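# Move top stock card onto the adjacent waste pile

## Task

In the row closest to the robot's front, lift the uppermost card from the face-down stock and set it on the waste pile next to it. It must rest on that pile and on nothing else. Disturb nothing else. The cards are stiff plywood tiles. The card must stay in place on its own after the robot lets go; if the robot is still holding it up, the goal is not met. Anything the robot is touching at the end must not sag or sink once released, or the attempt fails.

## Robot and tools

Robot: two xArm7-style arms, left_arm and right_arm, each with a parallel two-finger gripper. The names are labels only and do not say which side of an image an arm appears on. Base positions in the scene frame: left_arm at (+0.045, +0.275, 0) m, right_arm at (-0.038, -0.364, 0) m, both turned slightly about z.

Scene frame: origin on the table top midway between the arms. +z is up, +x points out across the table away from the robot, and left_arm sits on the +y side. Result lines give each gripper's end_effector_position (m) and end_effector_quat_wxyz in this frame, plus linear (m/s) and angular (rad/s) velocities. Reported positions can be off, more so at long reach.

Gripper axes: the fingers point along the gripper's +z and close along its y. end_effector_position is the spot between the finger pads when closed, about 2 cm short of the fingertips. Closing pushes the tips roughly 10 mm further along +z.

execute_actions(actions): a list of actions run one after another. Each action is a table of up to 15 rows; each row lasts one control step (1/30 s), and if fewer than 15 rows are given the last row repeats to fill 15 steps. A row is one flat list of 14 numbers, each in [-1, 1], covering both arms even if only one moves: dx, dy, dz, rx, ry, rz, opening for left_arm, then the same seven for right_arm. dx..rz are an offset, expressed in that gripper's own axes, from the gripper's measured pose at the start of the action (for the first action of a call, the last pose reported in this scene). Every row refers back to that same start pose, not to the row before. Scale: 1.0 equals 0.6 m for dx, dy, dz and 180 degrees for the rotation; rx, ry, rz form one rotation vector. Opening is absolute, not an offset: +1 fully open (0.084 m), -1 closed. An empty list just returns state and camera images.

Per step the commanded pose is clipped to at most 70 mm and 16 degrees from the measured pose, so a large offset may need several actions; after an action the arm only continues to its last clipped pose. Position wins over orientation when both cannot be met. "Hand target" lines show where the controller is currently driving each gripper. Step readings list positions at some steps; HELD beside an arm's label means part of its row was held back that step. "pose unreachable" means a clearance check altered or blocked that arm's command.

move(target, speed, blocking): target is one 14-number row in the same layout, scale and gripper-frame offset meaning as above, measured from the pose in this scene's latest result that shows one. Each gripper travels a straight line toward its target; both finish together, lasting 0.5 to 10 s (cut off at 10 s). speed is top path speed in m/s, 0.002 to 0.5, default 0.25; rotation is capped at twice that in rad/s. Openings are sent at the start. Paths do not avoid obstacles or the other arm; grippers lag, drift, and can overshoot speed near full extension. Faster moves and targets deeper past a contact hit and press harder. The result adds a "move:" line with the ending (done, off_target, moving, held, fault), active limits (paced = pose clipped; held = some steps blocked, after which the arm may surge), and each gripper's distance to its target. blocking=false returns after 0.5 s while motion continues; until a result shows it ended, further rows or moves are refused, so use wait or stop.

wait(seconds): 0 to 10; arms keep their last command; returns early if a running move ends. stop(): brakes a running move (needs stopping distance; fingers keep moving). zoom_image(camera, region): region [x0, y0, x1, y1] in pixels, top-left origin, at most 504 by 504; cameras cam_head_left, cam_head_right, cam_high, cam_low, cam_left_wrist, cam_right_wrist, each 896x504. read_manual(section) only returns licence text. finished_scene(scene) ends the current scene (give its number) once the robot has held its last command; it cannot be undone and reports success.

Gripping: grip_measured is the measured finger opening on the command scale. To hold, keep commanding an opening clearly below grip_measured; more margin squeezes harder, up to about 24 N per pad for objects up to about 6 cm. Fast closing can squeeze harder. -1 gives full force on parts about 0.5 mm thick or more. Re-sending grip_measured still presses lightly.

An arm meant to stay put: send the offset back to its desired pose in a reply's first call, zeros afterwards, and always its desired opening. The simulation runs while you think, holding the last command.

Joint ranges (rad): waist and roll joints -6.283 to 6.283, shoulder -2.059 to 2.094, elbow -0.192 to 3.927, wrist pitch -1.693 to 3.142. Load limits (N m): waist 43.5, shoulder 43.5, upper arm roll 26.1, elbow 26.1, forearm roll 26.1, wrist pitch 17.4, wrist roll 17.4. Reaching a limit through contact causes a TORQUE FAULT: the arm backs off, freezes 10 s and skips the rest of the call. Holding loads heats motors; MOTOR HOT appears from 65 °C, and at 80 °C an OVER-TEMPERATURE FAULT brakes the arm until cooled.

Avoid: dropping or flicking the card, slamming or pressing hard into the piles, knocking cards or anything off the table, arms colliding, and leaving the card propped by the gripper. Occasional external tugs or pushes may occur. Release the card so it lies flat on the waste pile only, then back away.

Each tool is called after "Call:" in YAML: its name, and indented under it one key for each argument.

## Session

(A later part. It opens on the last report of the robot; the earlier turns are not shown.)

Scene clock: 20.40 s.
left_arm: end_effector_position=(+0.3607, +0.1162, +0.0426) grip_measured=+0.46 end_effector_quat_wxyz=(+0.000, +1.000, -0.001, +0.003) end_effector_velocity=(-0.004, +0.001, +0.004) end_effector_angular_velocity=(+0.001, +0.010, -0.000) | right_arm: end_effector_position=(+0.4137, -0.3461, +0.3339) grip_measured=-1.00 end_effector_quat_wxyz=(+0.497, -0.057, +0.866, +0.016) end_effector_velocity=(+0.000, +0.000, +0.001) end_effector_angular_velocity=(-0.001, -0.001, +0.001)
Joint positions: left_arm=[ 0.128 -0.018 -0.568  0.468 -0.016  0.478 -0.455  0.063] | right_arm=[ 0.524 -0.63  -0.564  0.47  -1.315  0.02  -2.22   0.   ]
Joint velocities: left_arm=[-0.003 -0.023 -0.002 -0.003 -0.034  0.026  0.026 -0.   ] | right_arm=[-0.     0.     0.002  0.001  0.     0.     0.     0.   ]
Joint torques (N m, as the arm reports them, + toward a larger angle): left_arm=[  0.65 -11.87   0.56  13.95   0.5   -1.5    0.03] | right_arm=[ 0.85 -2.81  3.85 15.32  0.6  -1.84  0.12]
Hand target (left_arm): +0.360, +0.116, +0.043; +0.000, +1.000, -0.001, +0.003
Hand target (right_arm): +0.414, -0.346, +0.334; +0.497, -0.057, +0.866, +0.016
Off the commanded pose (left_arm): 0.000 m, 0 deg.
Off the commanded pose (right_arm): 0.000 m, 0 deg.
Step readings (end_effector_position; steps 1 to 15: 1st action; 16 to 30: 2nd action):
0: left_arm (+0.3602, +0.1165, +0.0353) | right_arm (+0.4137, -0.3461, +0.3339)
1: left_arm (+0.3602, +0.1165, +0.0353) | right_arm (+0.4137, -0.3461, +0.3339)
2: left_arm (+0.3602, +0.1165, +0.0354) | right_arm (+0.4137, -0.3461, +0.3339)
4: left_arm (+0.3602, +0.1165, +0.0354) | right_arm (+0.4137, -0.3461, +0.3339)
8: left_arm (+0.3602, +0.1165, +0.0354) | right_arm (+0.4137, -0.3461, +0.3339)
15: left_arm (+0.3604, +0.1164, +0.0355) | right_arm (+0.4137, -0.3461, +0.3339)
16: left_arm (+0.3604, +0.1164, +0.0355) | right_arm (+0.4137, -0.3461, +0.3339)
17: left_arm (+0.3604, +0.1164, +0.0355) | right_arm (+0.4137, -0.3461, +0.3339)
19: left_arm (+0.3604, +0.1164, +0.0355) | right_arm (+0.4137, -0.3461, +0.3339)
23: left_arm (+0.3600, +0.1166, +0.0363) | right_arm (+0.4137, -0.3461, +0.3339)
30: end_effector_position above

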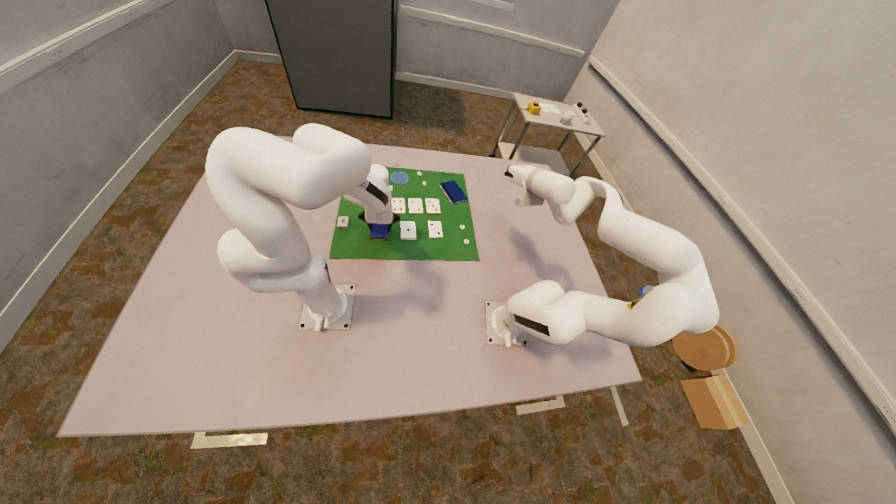

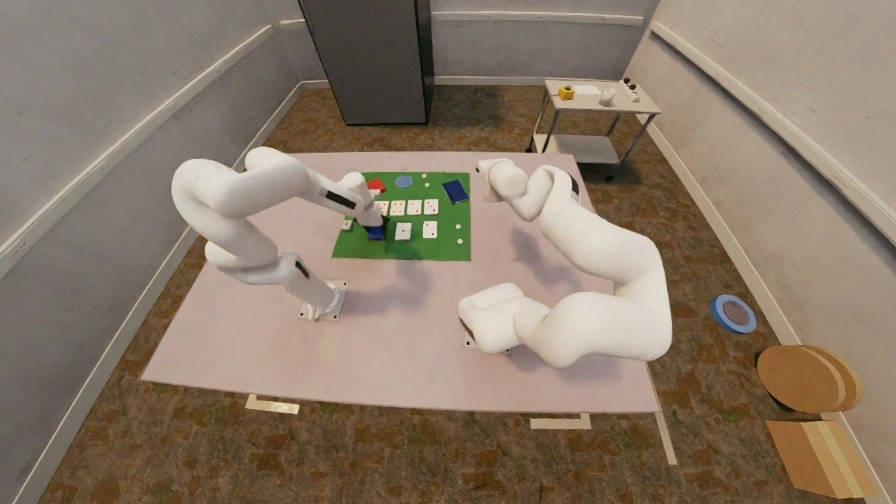

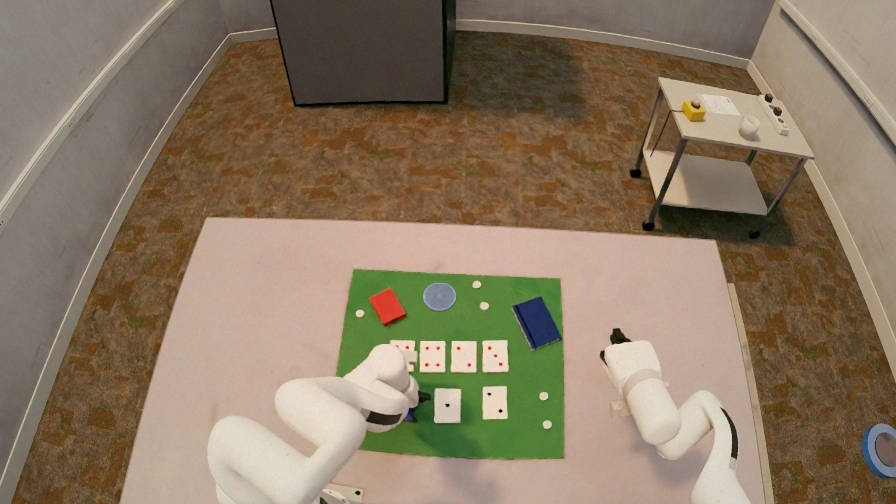

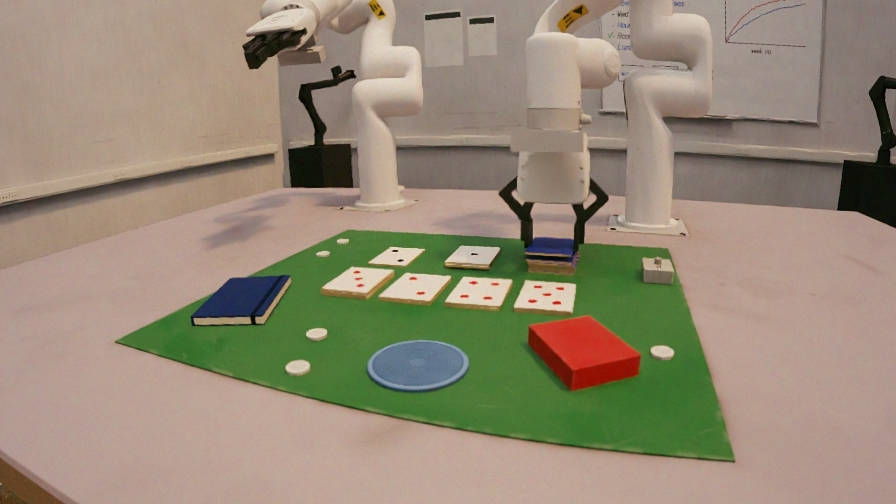

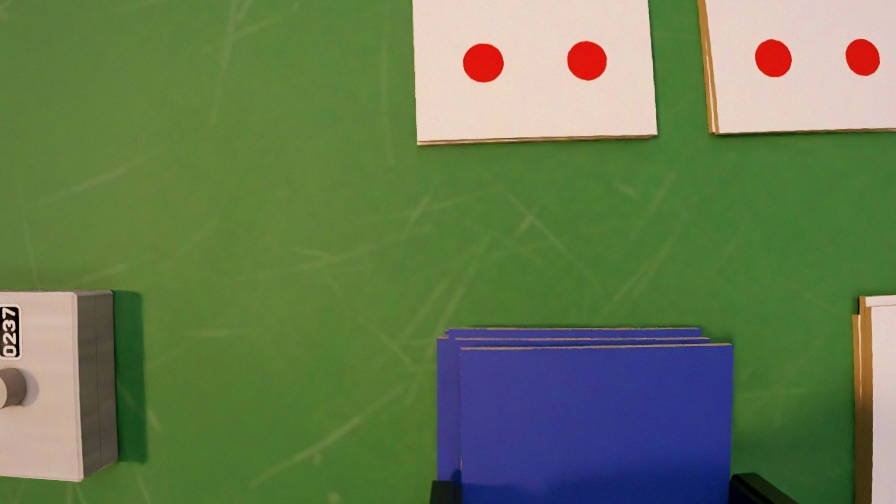

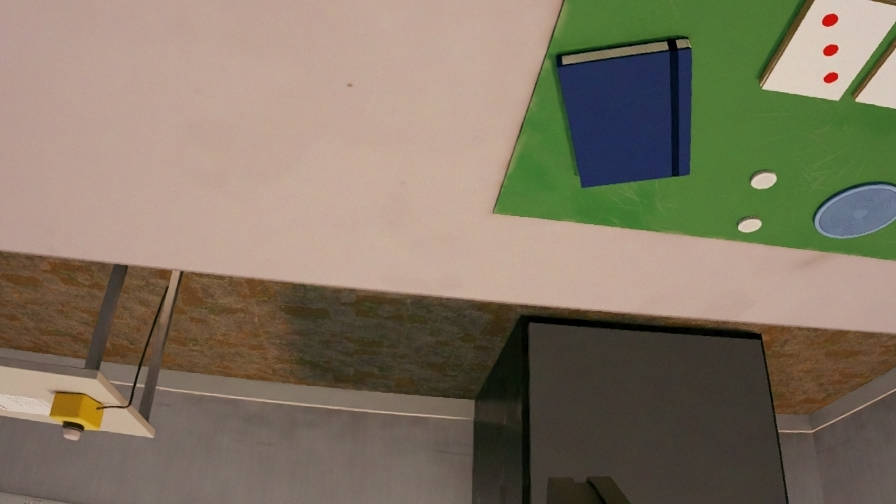

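Call:
move:
  target: [0.012,0.196,-0.005,0,0,-0.014,0.2, 0,0,0,0,0,0,-1]
  speed: 0.15

Call:
zoom_image:
  camera: "cam_low"
  region: [430, 210, 530, 280]

Scene clock: 22.33 s.
left_arm: end_effector_position=(+0.3683, -0.0008, +0.0458) grip_measured=+0.46 end_effector_quat_wxyz=(+0.000, +1.000, +0.021, +0.003) end_effector_velocity=(+0.001, -0.003, +0.001) end_effector_angular_velocity=(+0.002, -0.003, -0.001) | right_arm: end_effector_position=(+0.4137, -0.3461, +0.3339) grip_measured=-1.00 end_effector_quat_wxyz=(+0.497, -0.057, +0.866, +0.016) end_effector_velocity=(+0.000, -0.000, +0.000) end_effector_angular_velocity=(+0.001, -0.000, -0.001)
Joint positions: left_arm=[-0.04   0.211 -0.622  0.73   0.237  0.565 -0.925  0.063] | right_arm=[ 0.524 -0.63  -0.564  0.47  -1.315  0.02  -2.22   0.   ]
Joint velocities: left_arm=[-0.009  0.004  0.004  0.008  0.008  0.004 -0.01  -0.   ] | right_arm=[0.    0.001 0.    0.001 0.    0.    0.001 0.   ]
Joint torques (N m, as the arm reports them, + toward a larger angle): left_arm=[  0.39 -17.37  -2.63  15.     0.49  -1.55   0.13] | right_arm=[ 0.71 -2.76  3.69 15.17  0.8  -1.91  0.04]
Hand target (left_arm): +0.368, -0.001, +0.046; +0.000, +1.000, +0.021, +0.003
Hand target (right_arm): +0.414, -0.346, +0.334; +0.497, -0.057, +0.866, +0.016
Off the commanded pose (left_arm): 0.001 m, 0 deg.
Off the commanded pose (right_arm): 0.000 m, 0 deg.
move: done

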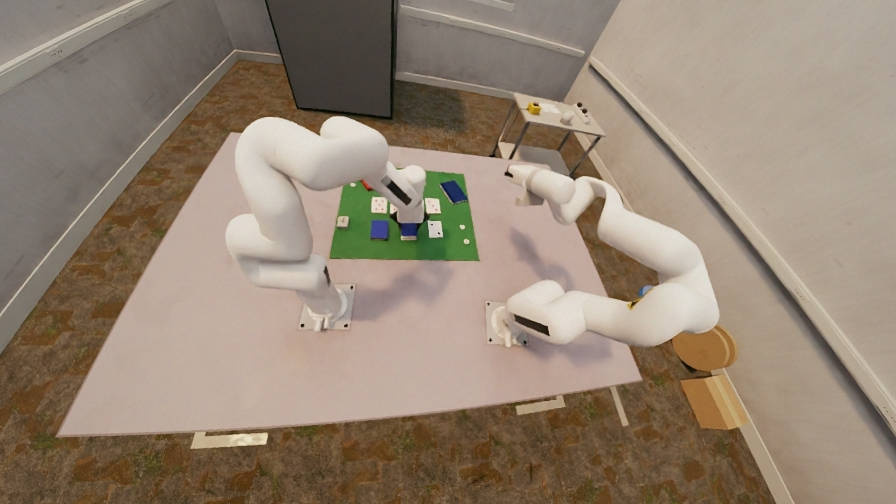

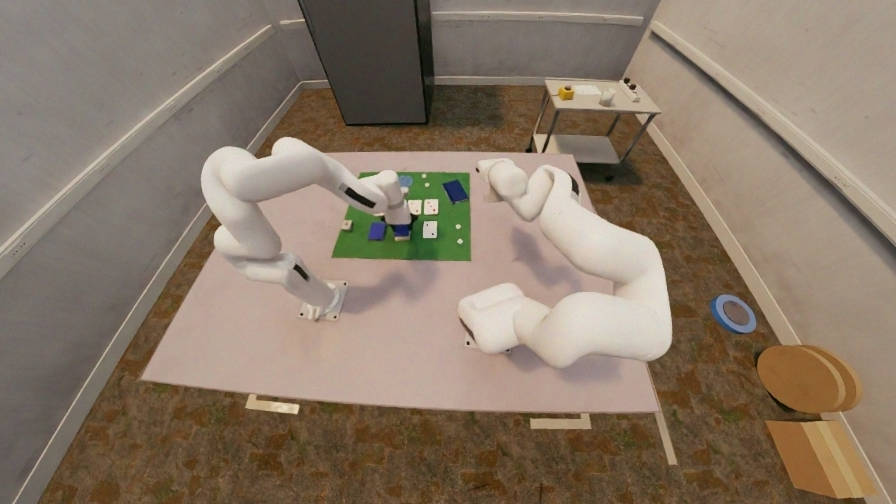

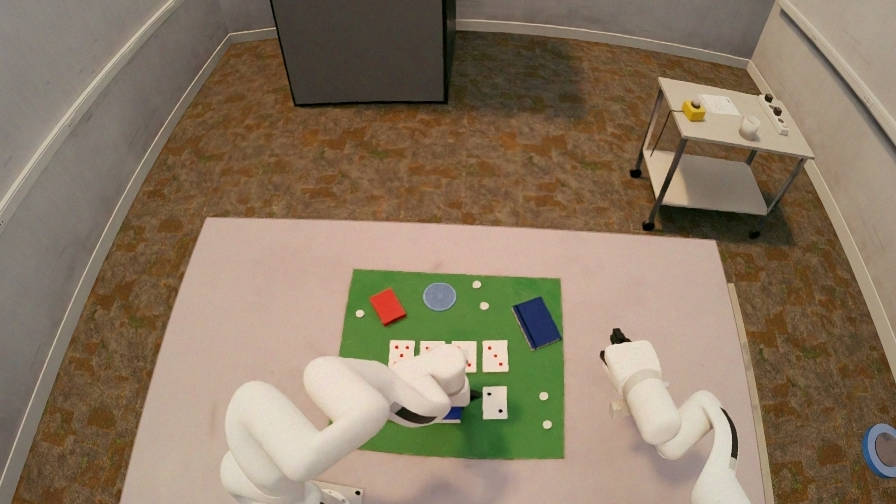

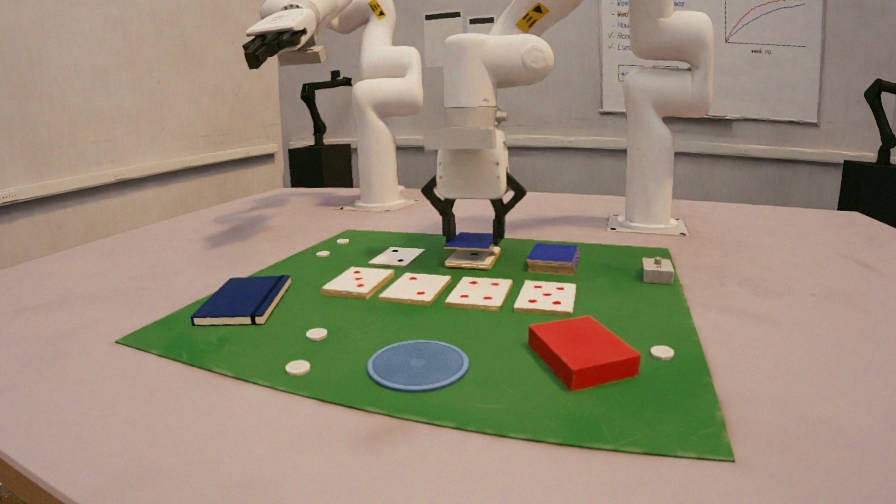

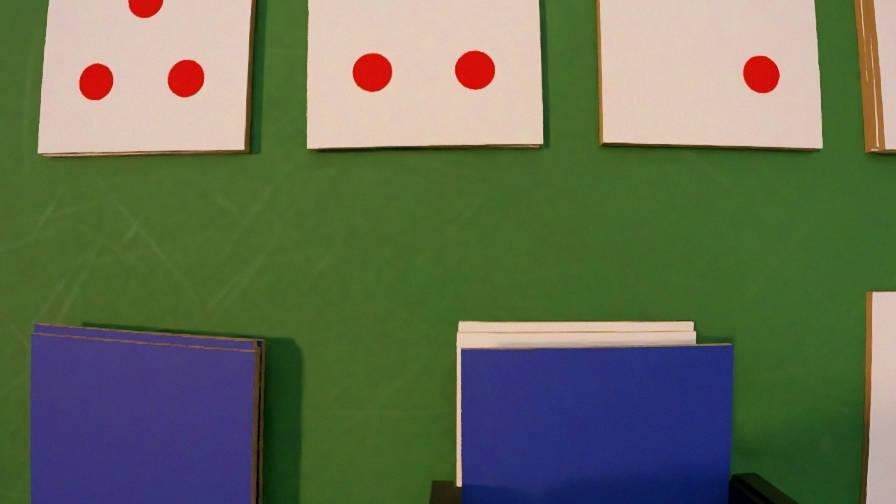

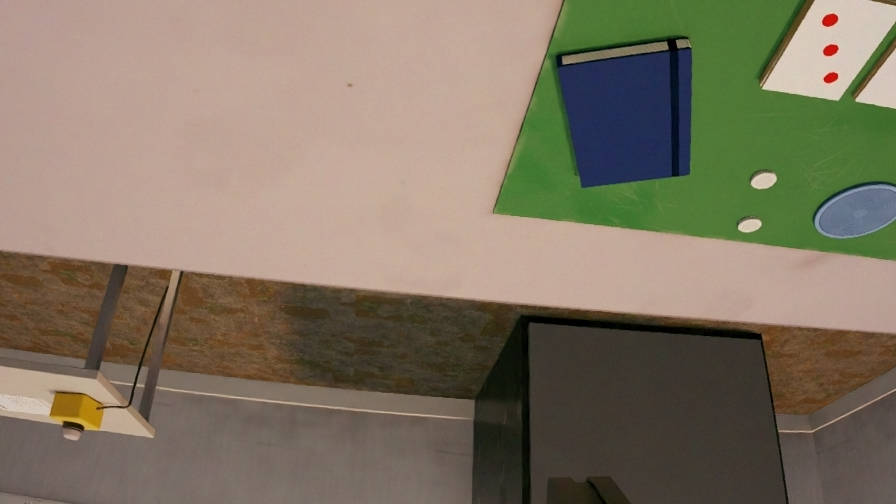

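Region (430, 210, 530, 280) of cam_low's 896x504 image, scaled by 5.040, with more detail than that image has; it fills the top 353 rows of this view, and the rest is white.

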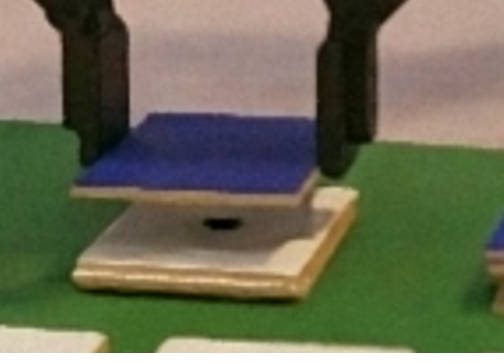

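Call:
execute_actions:
  actions:
    - [[0,0,0.003,0,0,0,0.2,0,0,0,0,0,0,-1],[0,0,0.006,0,0,0,0.2,0,0,0,0,0,0,-1],[0,0,0.009,0,0,0,0.2,0,0,0,0,0,0,-1],[0,0,0.012,0,0,0,0.2,0,0,0,0,0,0,-1],[0,0,0.015,0,0,0,0.2,0,0,0,0,0,0,-1],[0,0,0.018,0,0,0,0.2,0,0,0,0,0,0,-1],[0,0,0.021,0,0,0,0.2,0,0,0,0,0,0,-1],[0,0,0.024,0,0,0,0.2,0,0,0,0,0,0,-1],[0,0,0.027,0,0,0,0.2,0,0,0,0,0,0,-1],[0,0,0.029,0,0,0,0.2,0,0,0,0,0,0,-1]]

Call:
zoom_image:
  camera: "cam_low"
  region: [435, 230, 515, 280]

Scene clock: 23.40 s.
left_arm: end_effector_position=(+0.3681, -0.0007, +0.0285) grip_measured=+0.46 end_effector_quat_wxyz=(+0.000, +1.000, +0.021, +0.003) end_effector_velocity=(+0.006, -0.005, +0.001) end_effector_angular_velocity=(-0.007, -0.019, -0.001) | right_arm: end_effector_position=(+0.4137, -0.3461, +0.3339) grip_measured=-1.00 end_effector_quat_wxyz=(+0.497, -0.057, +0.866, +0.016) end_effector_velocity=(-0.000, +0.000, +0.000) end_effector_angular_velocity=(+0.000, -0.000, -0.000)
Joint positions: left_arm=[-0.062  0.264 -0.59   0.729  0.301  0.523 -0.972  0.063] | right_arm=[ 0.524 -0.63  -0.564  0.47  -1.315  0.02  -2.22   0.   ]
Joint velocities: left_arm=[-0.013  0.008  0.012  0.01   0.025 -0.015 -0.021  0.   ] | right_arm=[-0.    -0.     0.001  0.     0.    -0.     0.001  0.   ]
Joint torques (N m, as the arm reports them, + toward a larger angle): left_arm=[  0.96 -19.06  -3.31  14.36   0.6   -1.5    0.05] | right_arm=[ 0.7  -2.84  3.8  15.31  0.63 -1.88  0.15]
Hand target (left_arm): +0.368, -0.001, +0.028; +0.000, +1.000, +0.021, +0.003
Hand target (right_arm): +0.414, -0.346, +0.334; +0.497, -0.057, +0.866, +0.016
Off the commanded pose (left_arm): 0.000 m, 0 deg.
Off the commanded pose (right_arm): 0.000 m, 0 deg.
Step readings (end_effector_position):
0: left_arm (+0.3683, -0.0013, +0.0459) | right_arm (+0.4137, -0.3461, +0.3339)
1: left_arm (+0.3683, -0.0013, +0.0459) | right_arm (+0.4137, -0.3461, +0.3339)
2: left_arm (+0.3685, -0.0014, +0.0455) | right_arm (+0.4137, -0.3461, +0.3339)
4: left_arm (+0.3685, -0.0012, +0.0432) | right_arm (+0.4137, -0.3461, +0.3339)
8: left_arm (+0.3680, -0.0006, +0.0360) | right_arm (+0.4137, -0.3461, +0.3339)
15: end_effector_position above

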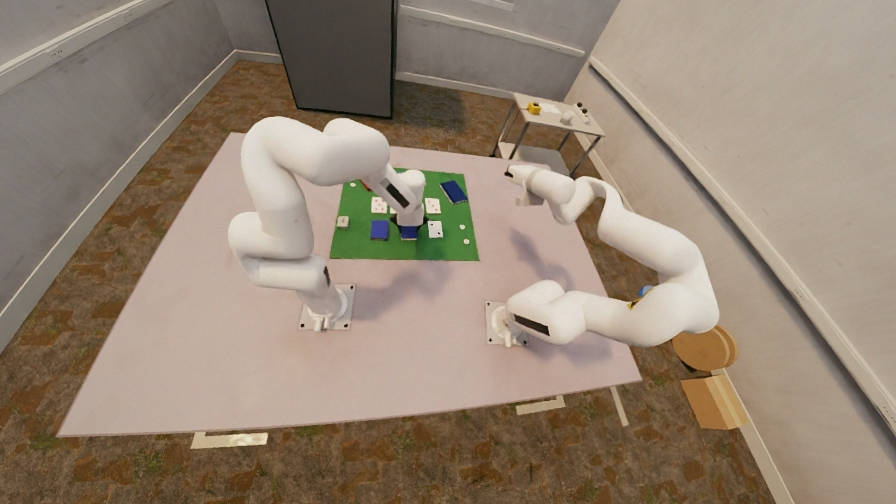

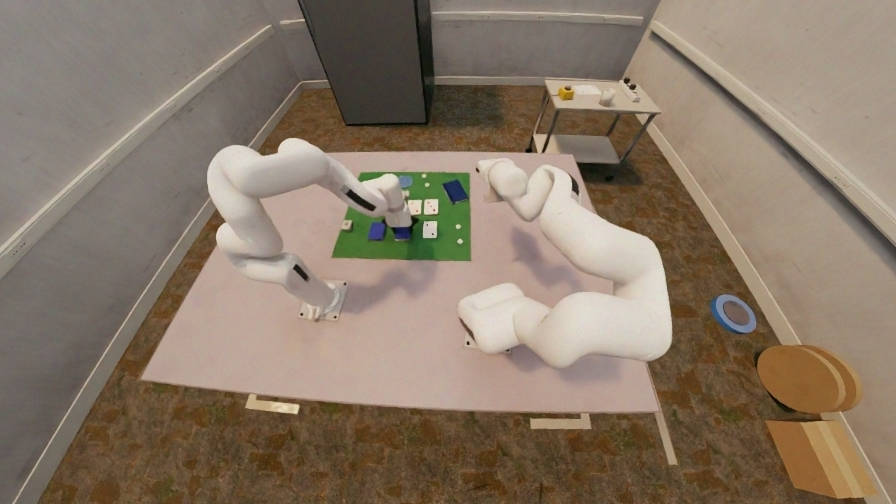

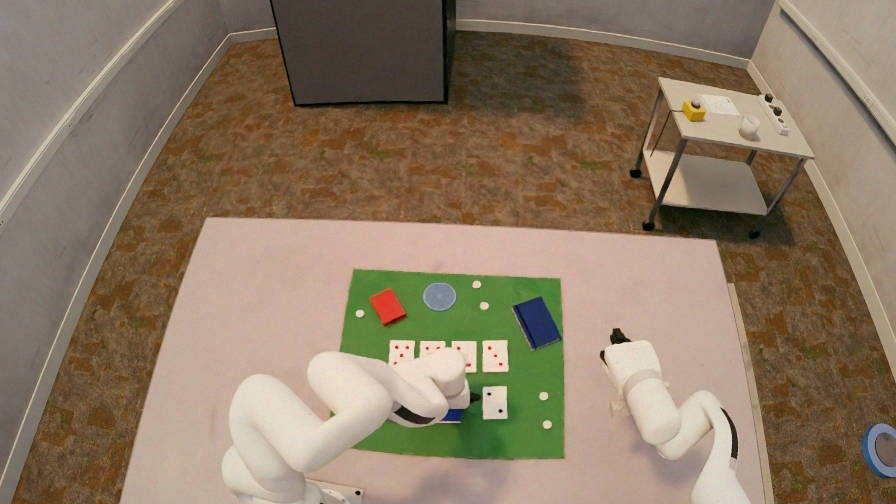

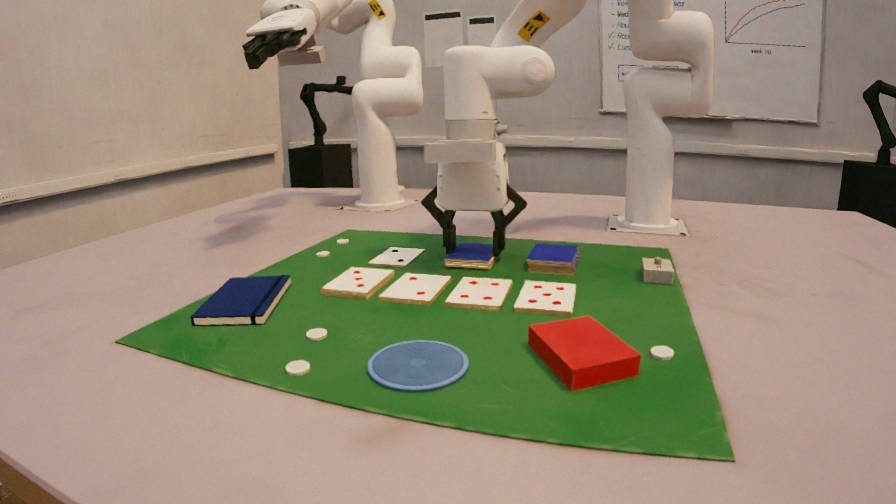

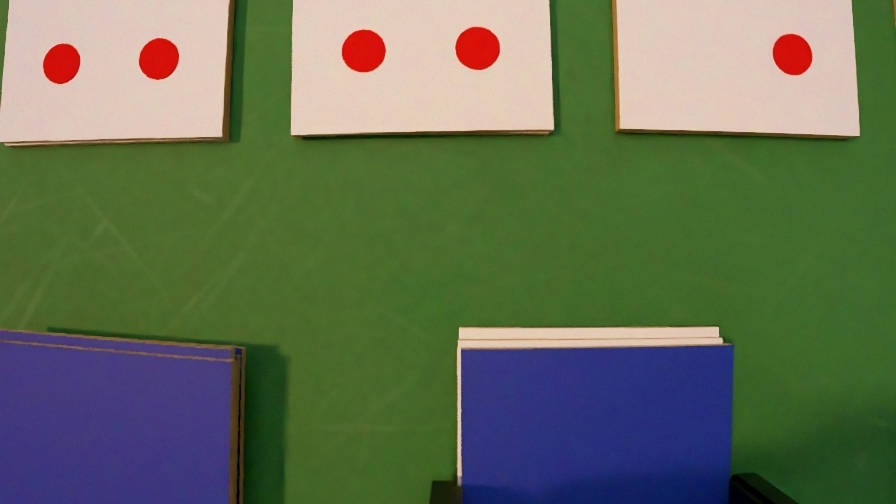

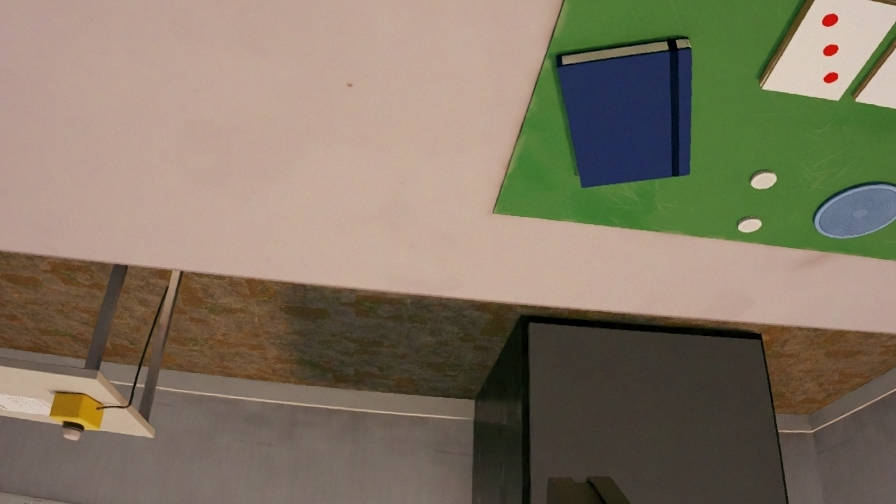

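Region (435, 230, 515, 280) of cam_low's 896x504 image, scaled by 6.300, with more detail than that image has; it fills the top 315 rows of this view, and the rest is white.

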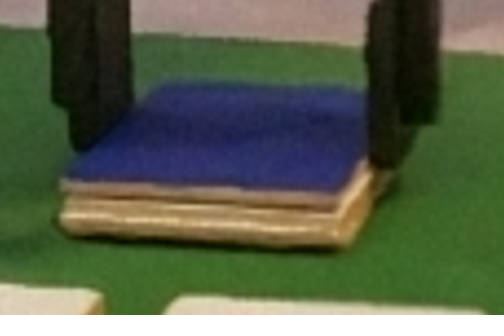

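Call:
execute_actions:
  actions:
    - [[0,0,0.0007,0,0,0,0.2,0,0,0,0,0,0,-1],[0,0,0.0014,0,0,0,0.2,0,0,0,0,0,0,-1],[0,0,0.002,0,0,0,0.2,0,0,0,0,0,0,-1],[0,0,0.002,0,0,0,0.2,0,0,0,0,0,0,-1],[0,0,0.002,0,0,0,0.2,0,0,0,0,0,0,-1],[0,0,0.002,0,0,0,0.2,0,0,0,0,0,0,-1],[0,0,0.002,0,0,0,0.2,0,0,0,0,0,0,-1],[0,0,0.002,0,0,0,0.3,0,0,0,0,0,0,-1],[0,0,0.002,0,0,0,0.4,0,0,0,0,0,0,-1],[0,0,0.002,0,0,0,0.5,0,0,0,0,0,0,-1],[0,0,0.002,0,0,0,0.56,0,0,0,0,0,0,-1],[0,0,0.002,0,0,0,0.62,0,0,0,0,0,0,-1],[0,0,0.002,0,0,0,0.68,0,0,0,0,0,0,-1],[0,0,0.002,0,0,0,0.74,0,0,0,0,0,0,-1],[0,0,0.002,0,0,0,0.8,0,0,0,0,0,0,-1]]
    - [[0,0,0,0,0,0,0.8,0,0,0,0,0,0,-1],[0,0,0,0,0,0,0.8,0,0,0,0,0,0,-1],[0,0,-0.005,0,0,0,0.8,0,0,0,0,0,0,-1],[0,0,-0.01,0,0,0,0.8,0,0,0,0,0,0,-1],[0,0,-0.017,0,0,0,0.8,0,0,0,0,0,0,-1],[0,0,-0.025,0,0,0,0.8,0,0,0,0,0,0,-1],[0,0,-0.033,0,0,0,0.8,0,0,0,0,0,0,-1],[0,0,-0.041,0,0,0,0.8,0,0,0,0,0,0,-1],[0,0,-0.048,0,0,0,0.8,0,0,0,0,0,0,-1],[0,0,-0.054,0,0,0,0.8,0,0,0,0,0,0,-1],[0,0,-0.06,0,0,0,0.8,0,0,0,0,0,0,-1]]

Call:
zoom_image:
  camera: "cam_low"
  region: [425, 210, 595, 290]

Scene clock: 25.17 s.
left_arm: end_effector_position=(+0.3689, -0.0017, +0.0625) grip_measured=+0.80 end_effector_quat_wxyz=(+0.001, +1.000, +0.021, +0.005) end_effector_velocity=(-0.004, +0.010, +0.022) end_effector_angular_velocity=(+0.005, +0.029, +0.008) | right_arm: end_effector_position=(+0.4137, -0.3461, +0.3339) grip_measured=-1.00 end_effector_quat_wxyz=(+0.497, -0.057, +0.866, +0.016) end_effector_velocity=(-0.000, +0.001, +0.000) end_effector_angular_velocity=(-0.002, -0.001, +0.003)
Joint positions: left_arm=[-0.028  0.16  -0.643  0.735  0.179  0.606 -0.884  0.077] | right_arm=[ 0.524 -0.63  -0.564  0.47  -1.315  0.02  -2.22   0.   ]
Joint velocities: left_arm=[ 0.042 -0.083 -0.034 -0.004 -0.128  0.081  0.105 -0.   ] | right_arm=[-0.    -0.     0.003 -0.    -0.001 -0.     0.001  0.   ]
Joint torques (N m, as the arm reports them, + toward a larger angle): left_arm=[  0.3  -13.68  -1.31  14.29   0.87  -1.45   0.17] | right_arm=[ 0.82 -2.93  3.9  15.28  0.61 -1.82  0.15]
Hand target (left_arm): +0.368, -0.001, +0.063; +0.000, +1.000, +0.021, +0.003
Hand target (right_arm): +0.414, -0.346, +0.334; +0.497, -0.057, +0.866, +0.016
Off the commanded pose (left_arm): 0.002 m, 0 deg.
Off the commanded pose (right_arm): 0.000 m, 0 deg.
Step readings (end_effector_position; steps 1 to 15: 1st action; 16 to 30: 2nd action):
0: left_arm (+0.3683, -0.0008, +0.0284) | right_arm (+0.4137, -0.3461, +0.3339)
1: left_arm (+0.3683, -0.0008, +0.0284) | right_arm (+0.4137, -0.3461, +0.3339)
2: left_arm (+0.3683, -0.0008, +0.0283) | right_arm (+0.4137, -0.3461, +0.3339)
4: left_arm (+0.3682, -0.0008, +0.0279) | right_arm (+0.4137, -0.3461, +0.3339)
8: left_arm (+0.3680, -0.0006, +0.0273) | right_arm (+0.4137, -0.3461, +0.3339)
15: left_arm (+0.3681, -0.0007, +0.0274) | right_arm (+0.4137, -0.3461, +0.3339)
16: left_arm (+0.3681, -0.0007, +0.0274) | right_arm (+0.4137, -0.3461, +0.3339)
17: left_arm (+0.3681, -0.0007, +0.0274) | right_arm (+0.4137, -0.3461, +0.3339)
19: left_arm (+0.3678, -0.0005, +0.0280) | right_arm (+0.4137, -0.3461, +0.3339)
23: left_arm (+0.3678, -0.0005, +0.0387) | right_arm (+0.4137, -0.3461, +0.3339)
30: end_effector_position above

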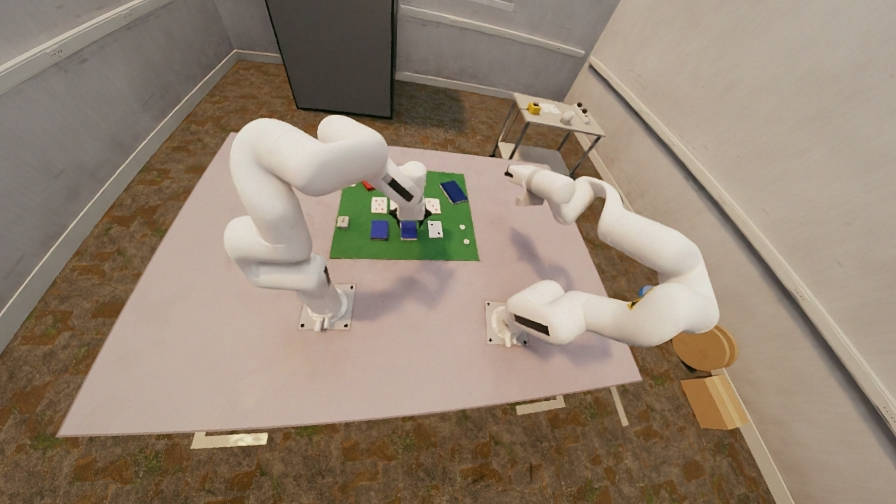

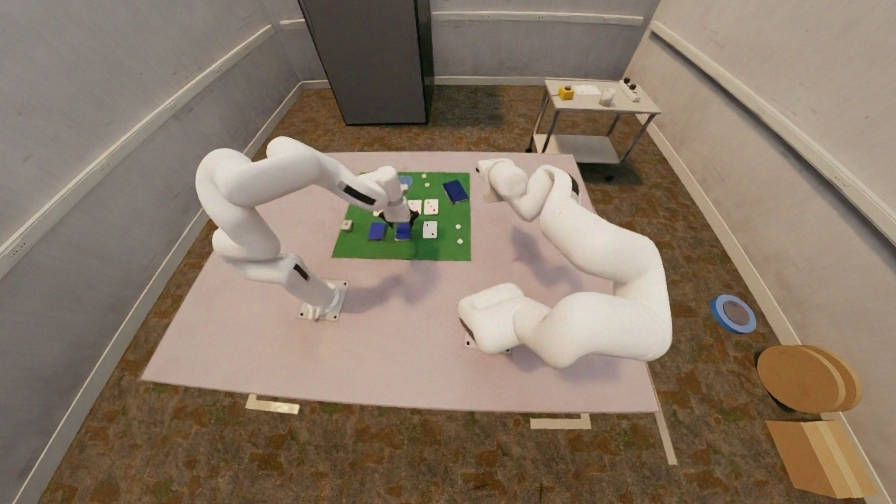

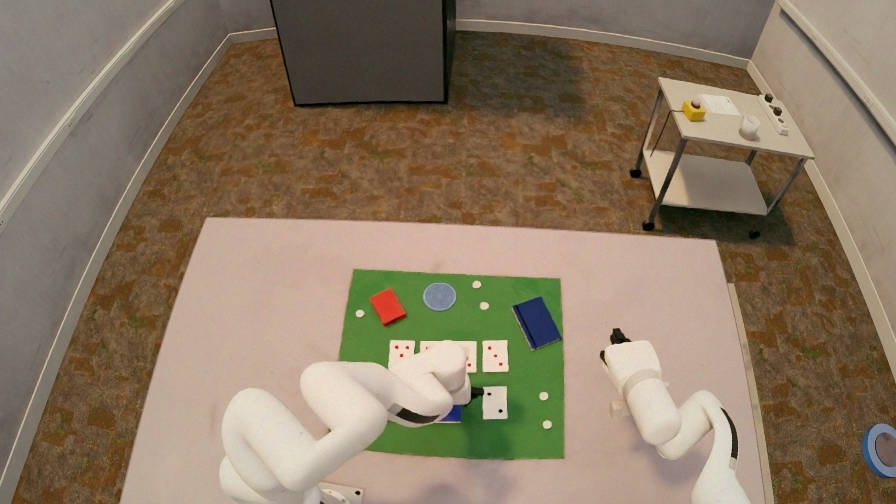

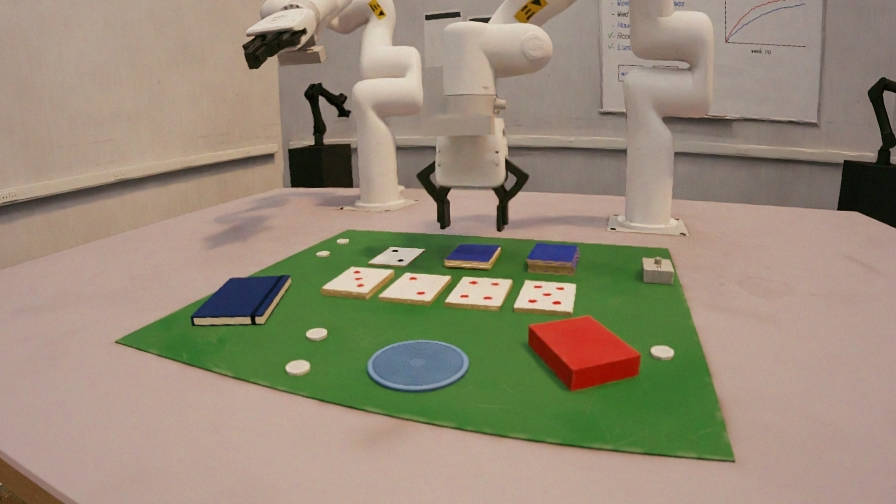

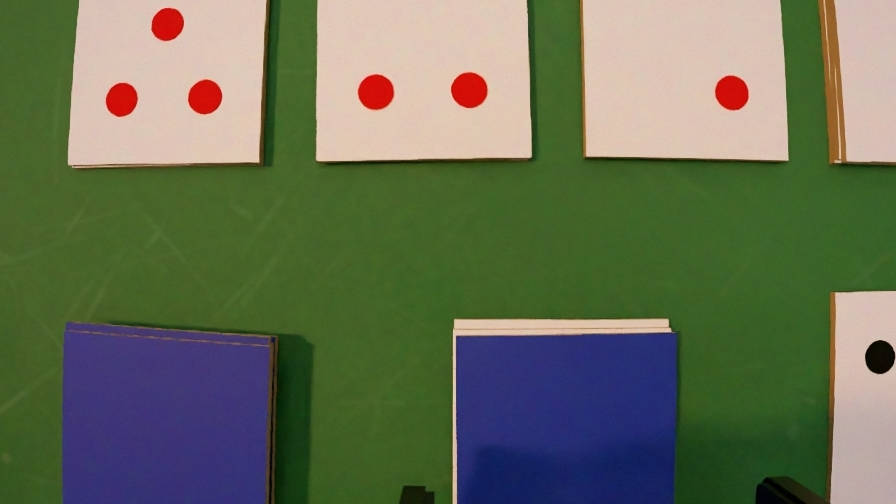

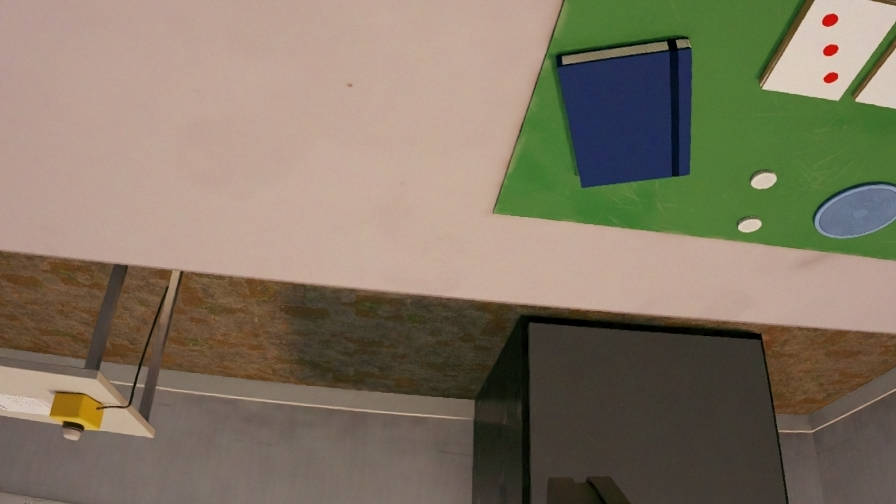

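Region (425, 210, 595, 290) of cam_low's 896x504 image, scaled by 2.965, with more detail than that image has; it fills the top 237 rows of this view, and the rest is white.

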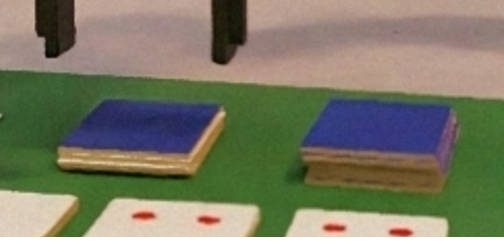

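Call:
finished_scene:
  scene: 1

The scene is finished: the task was done.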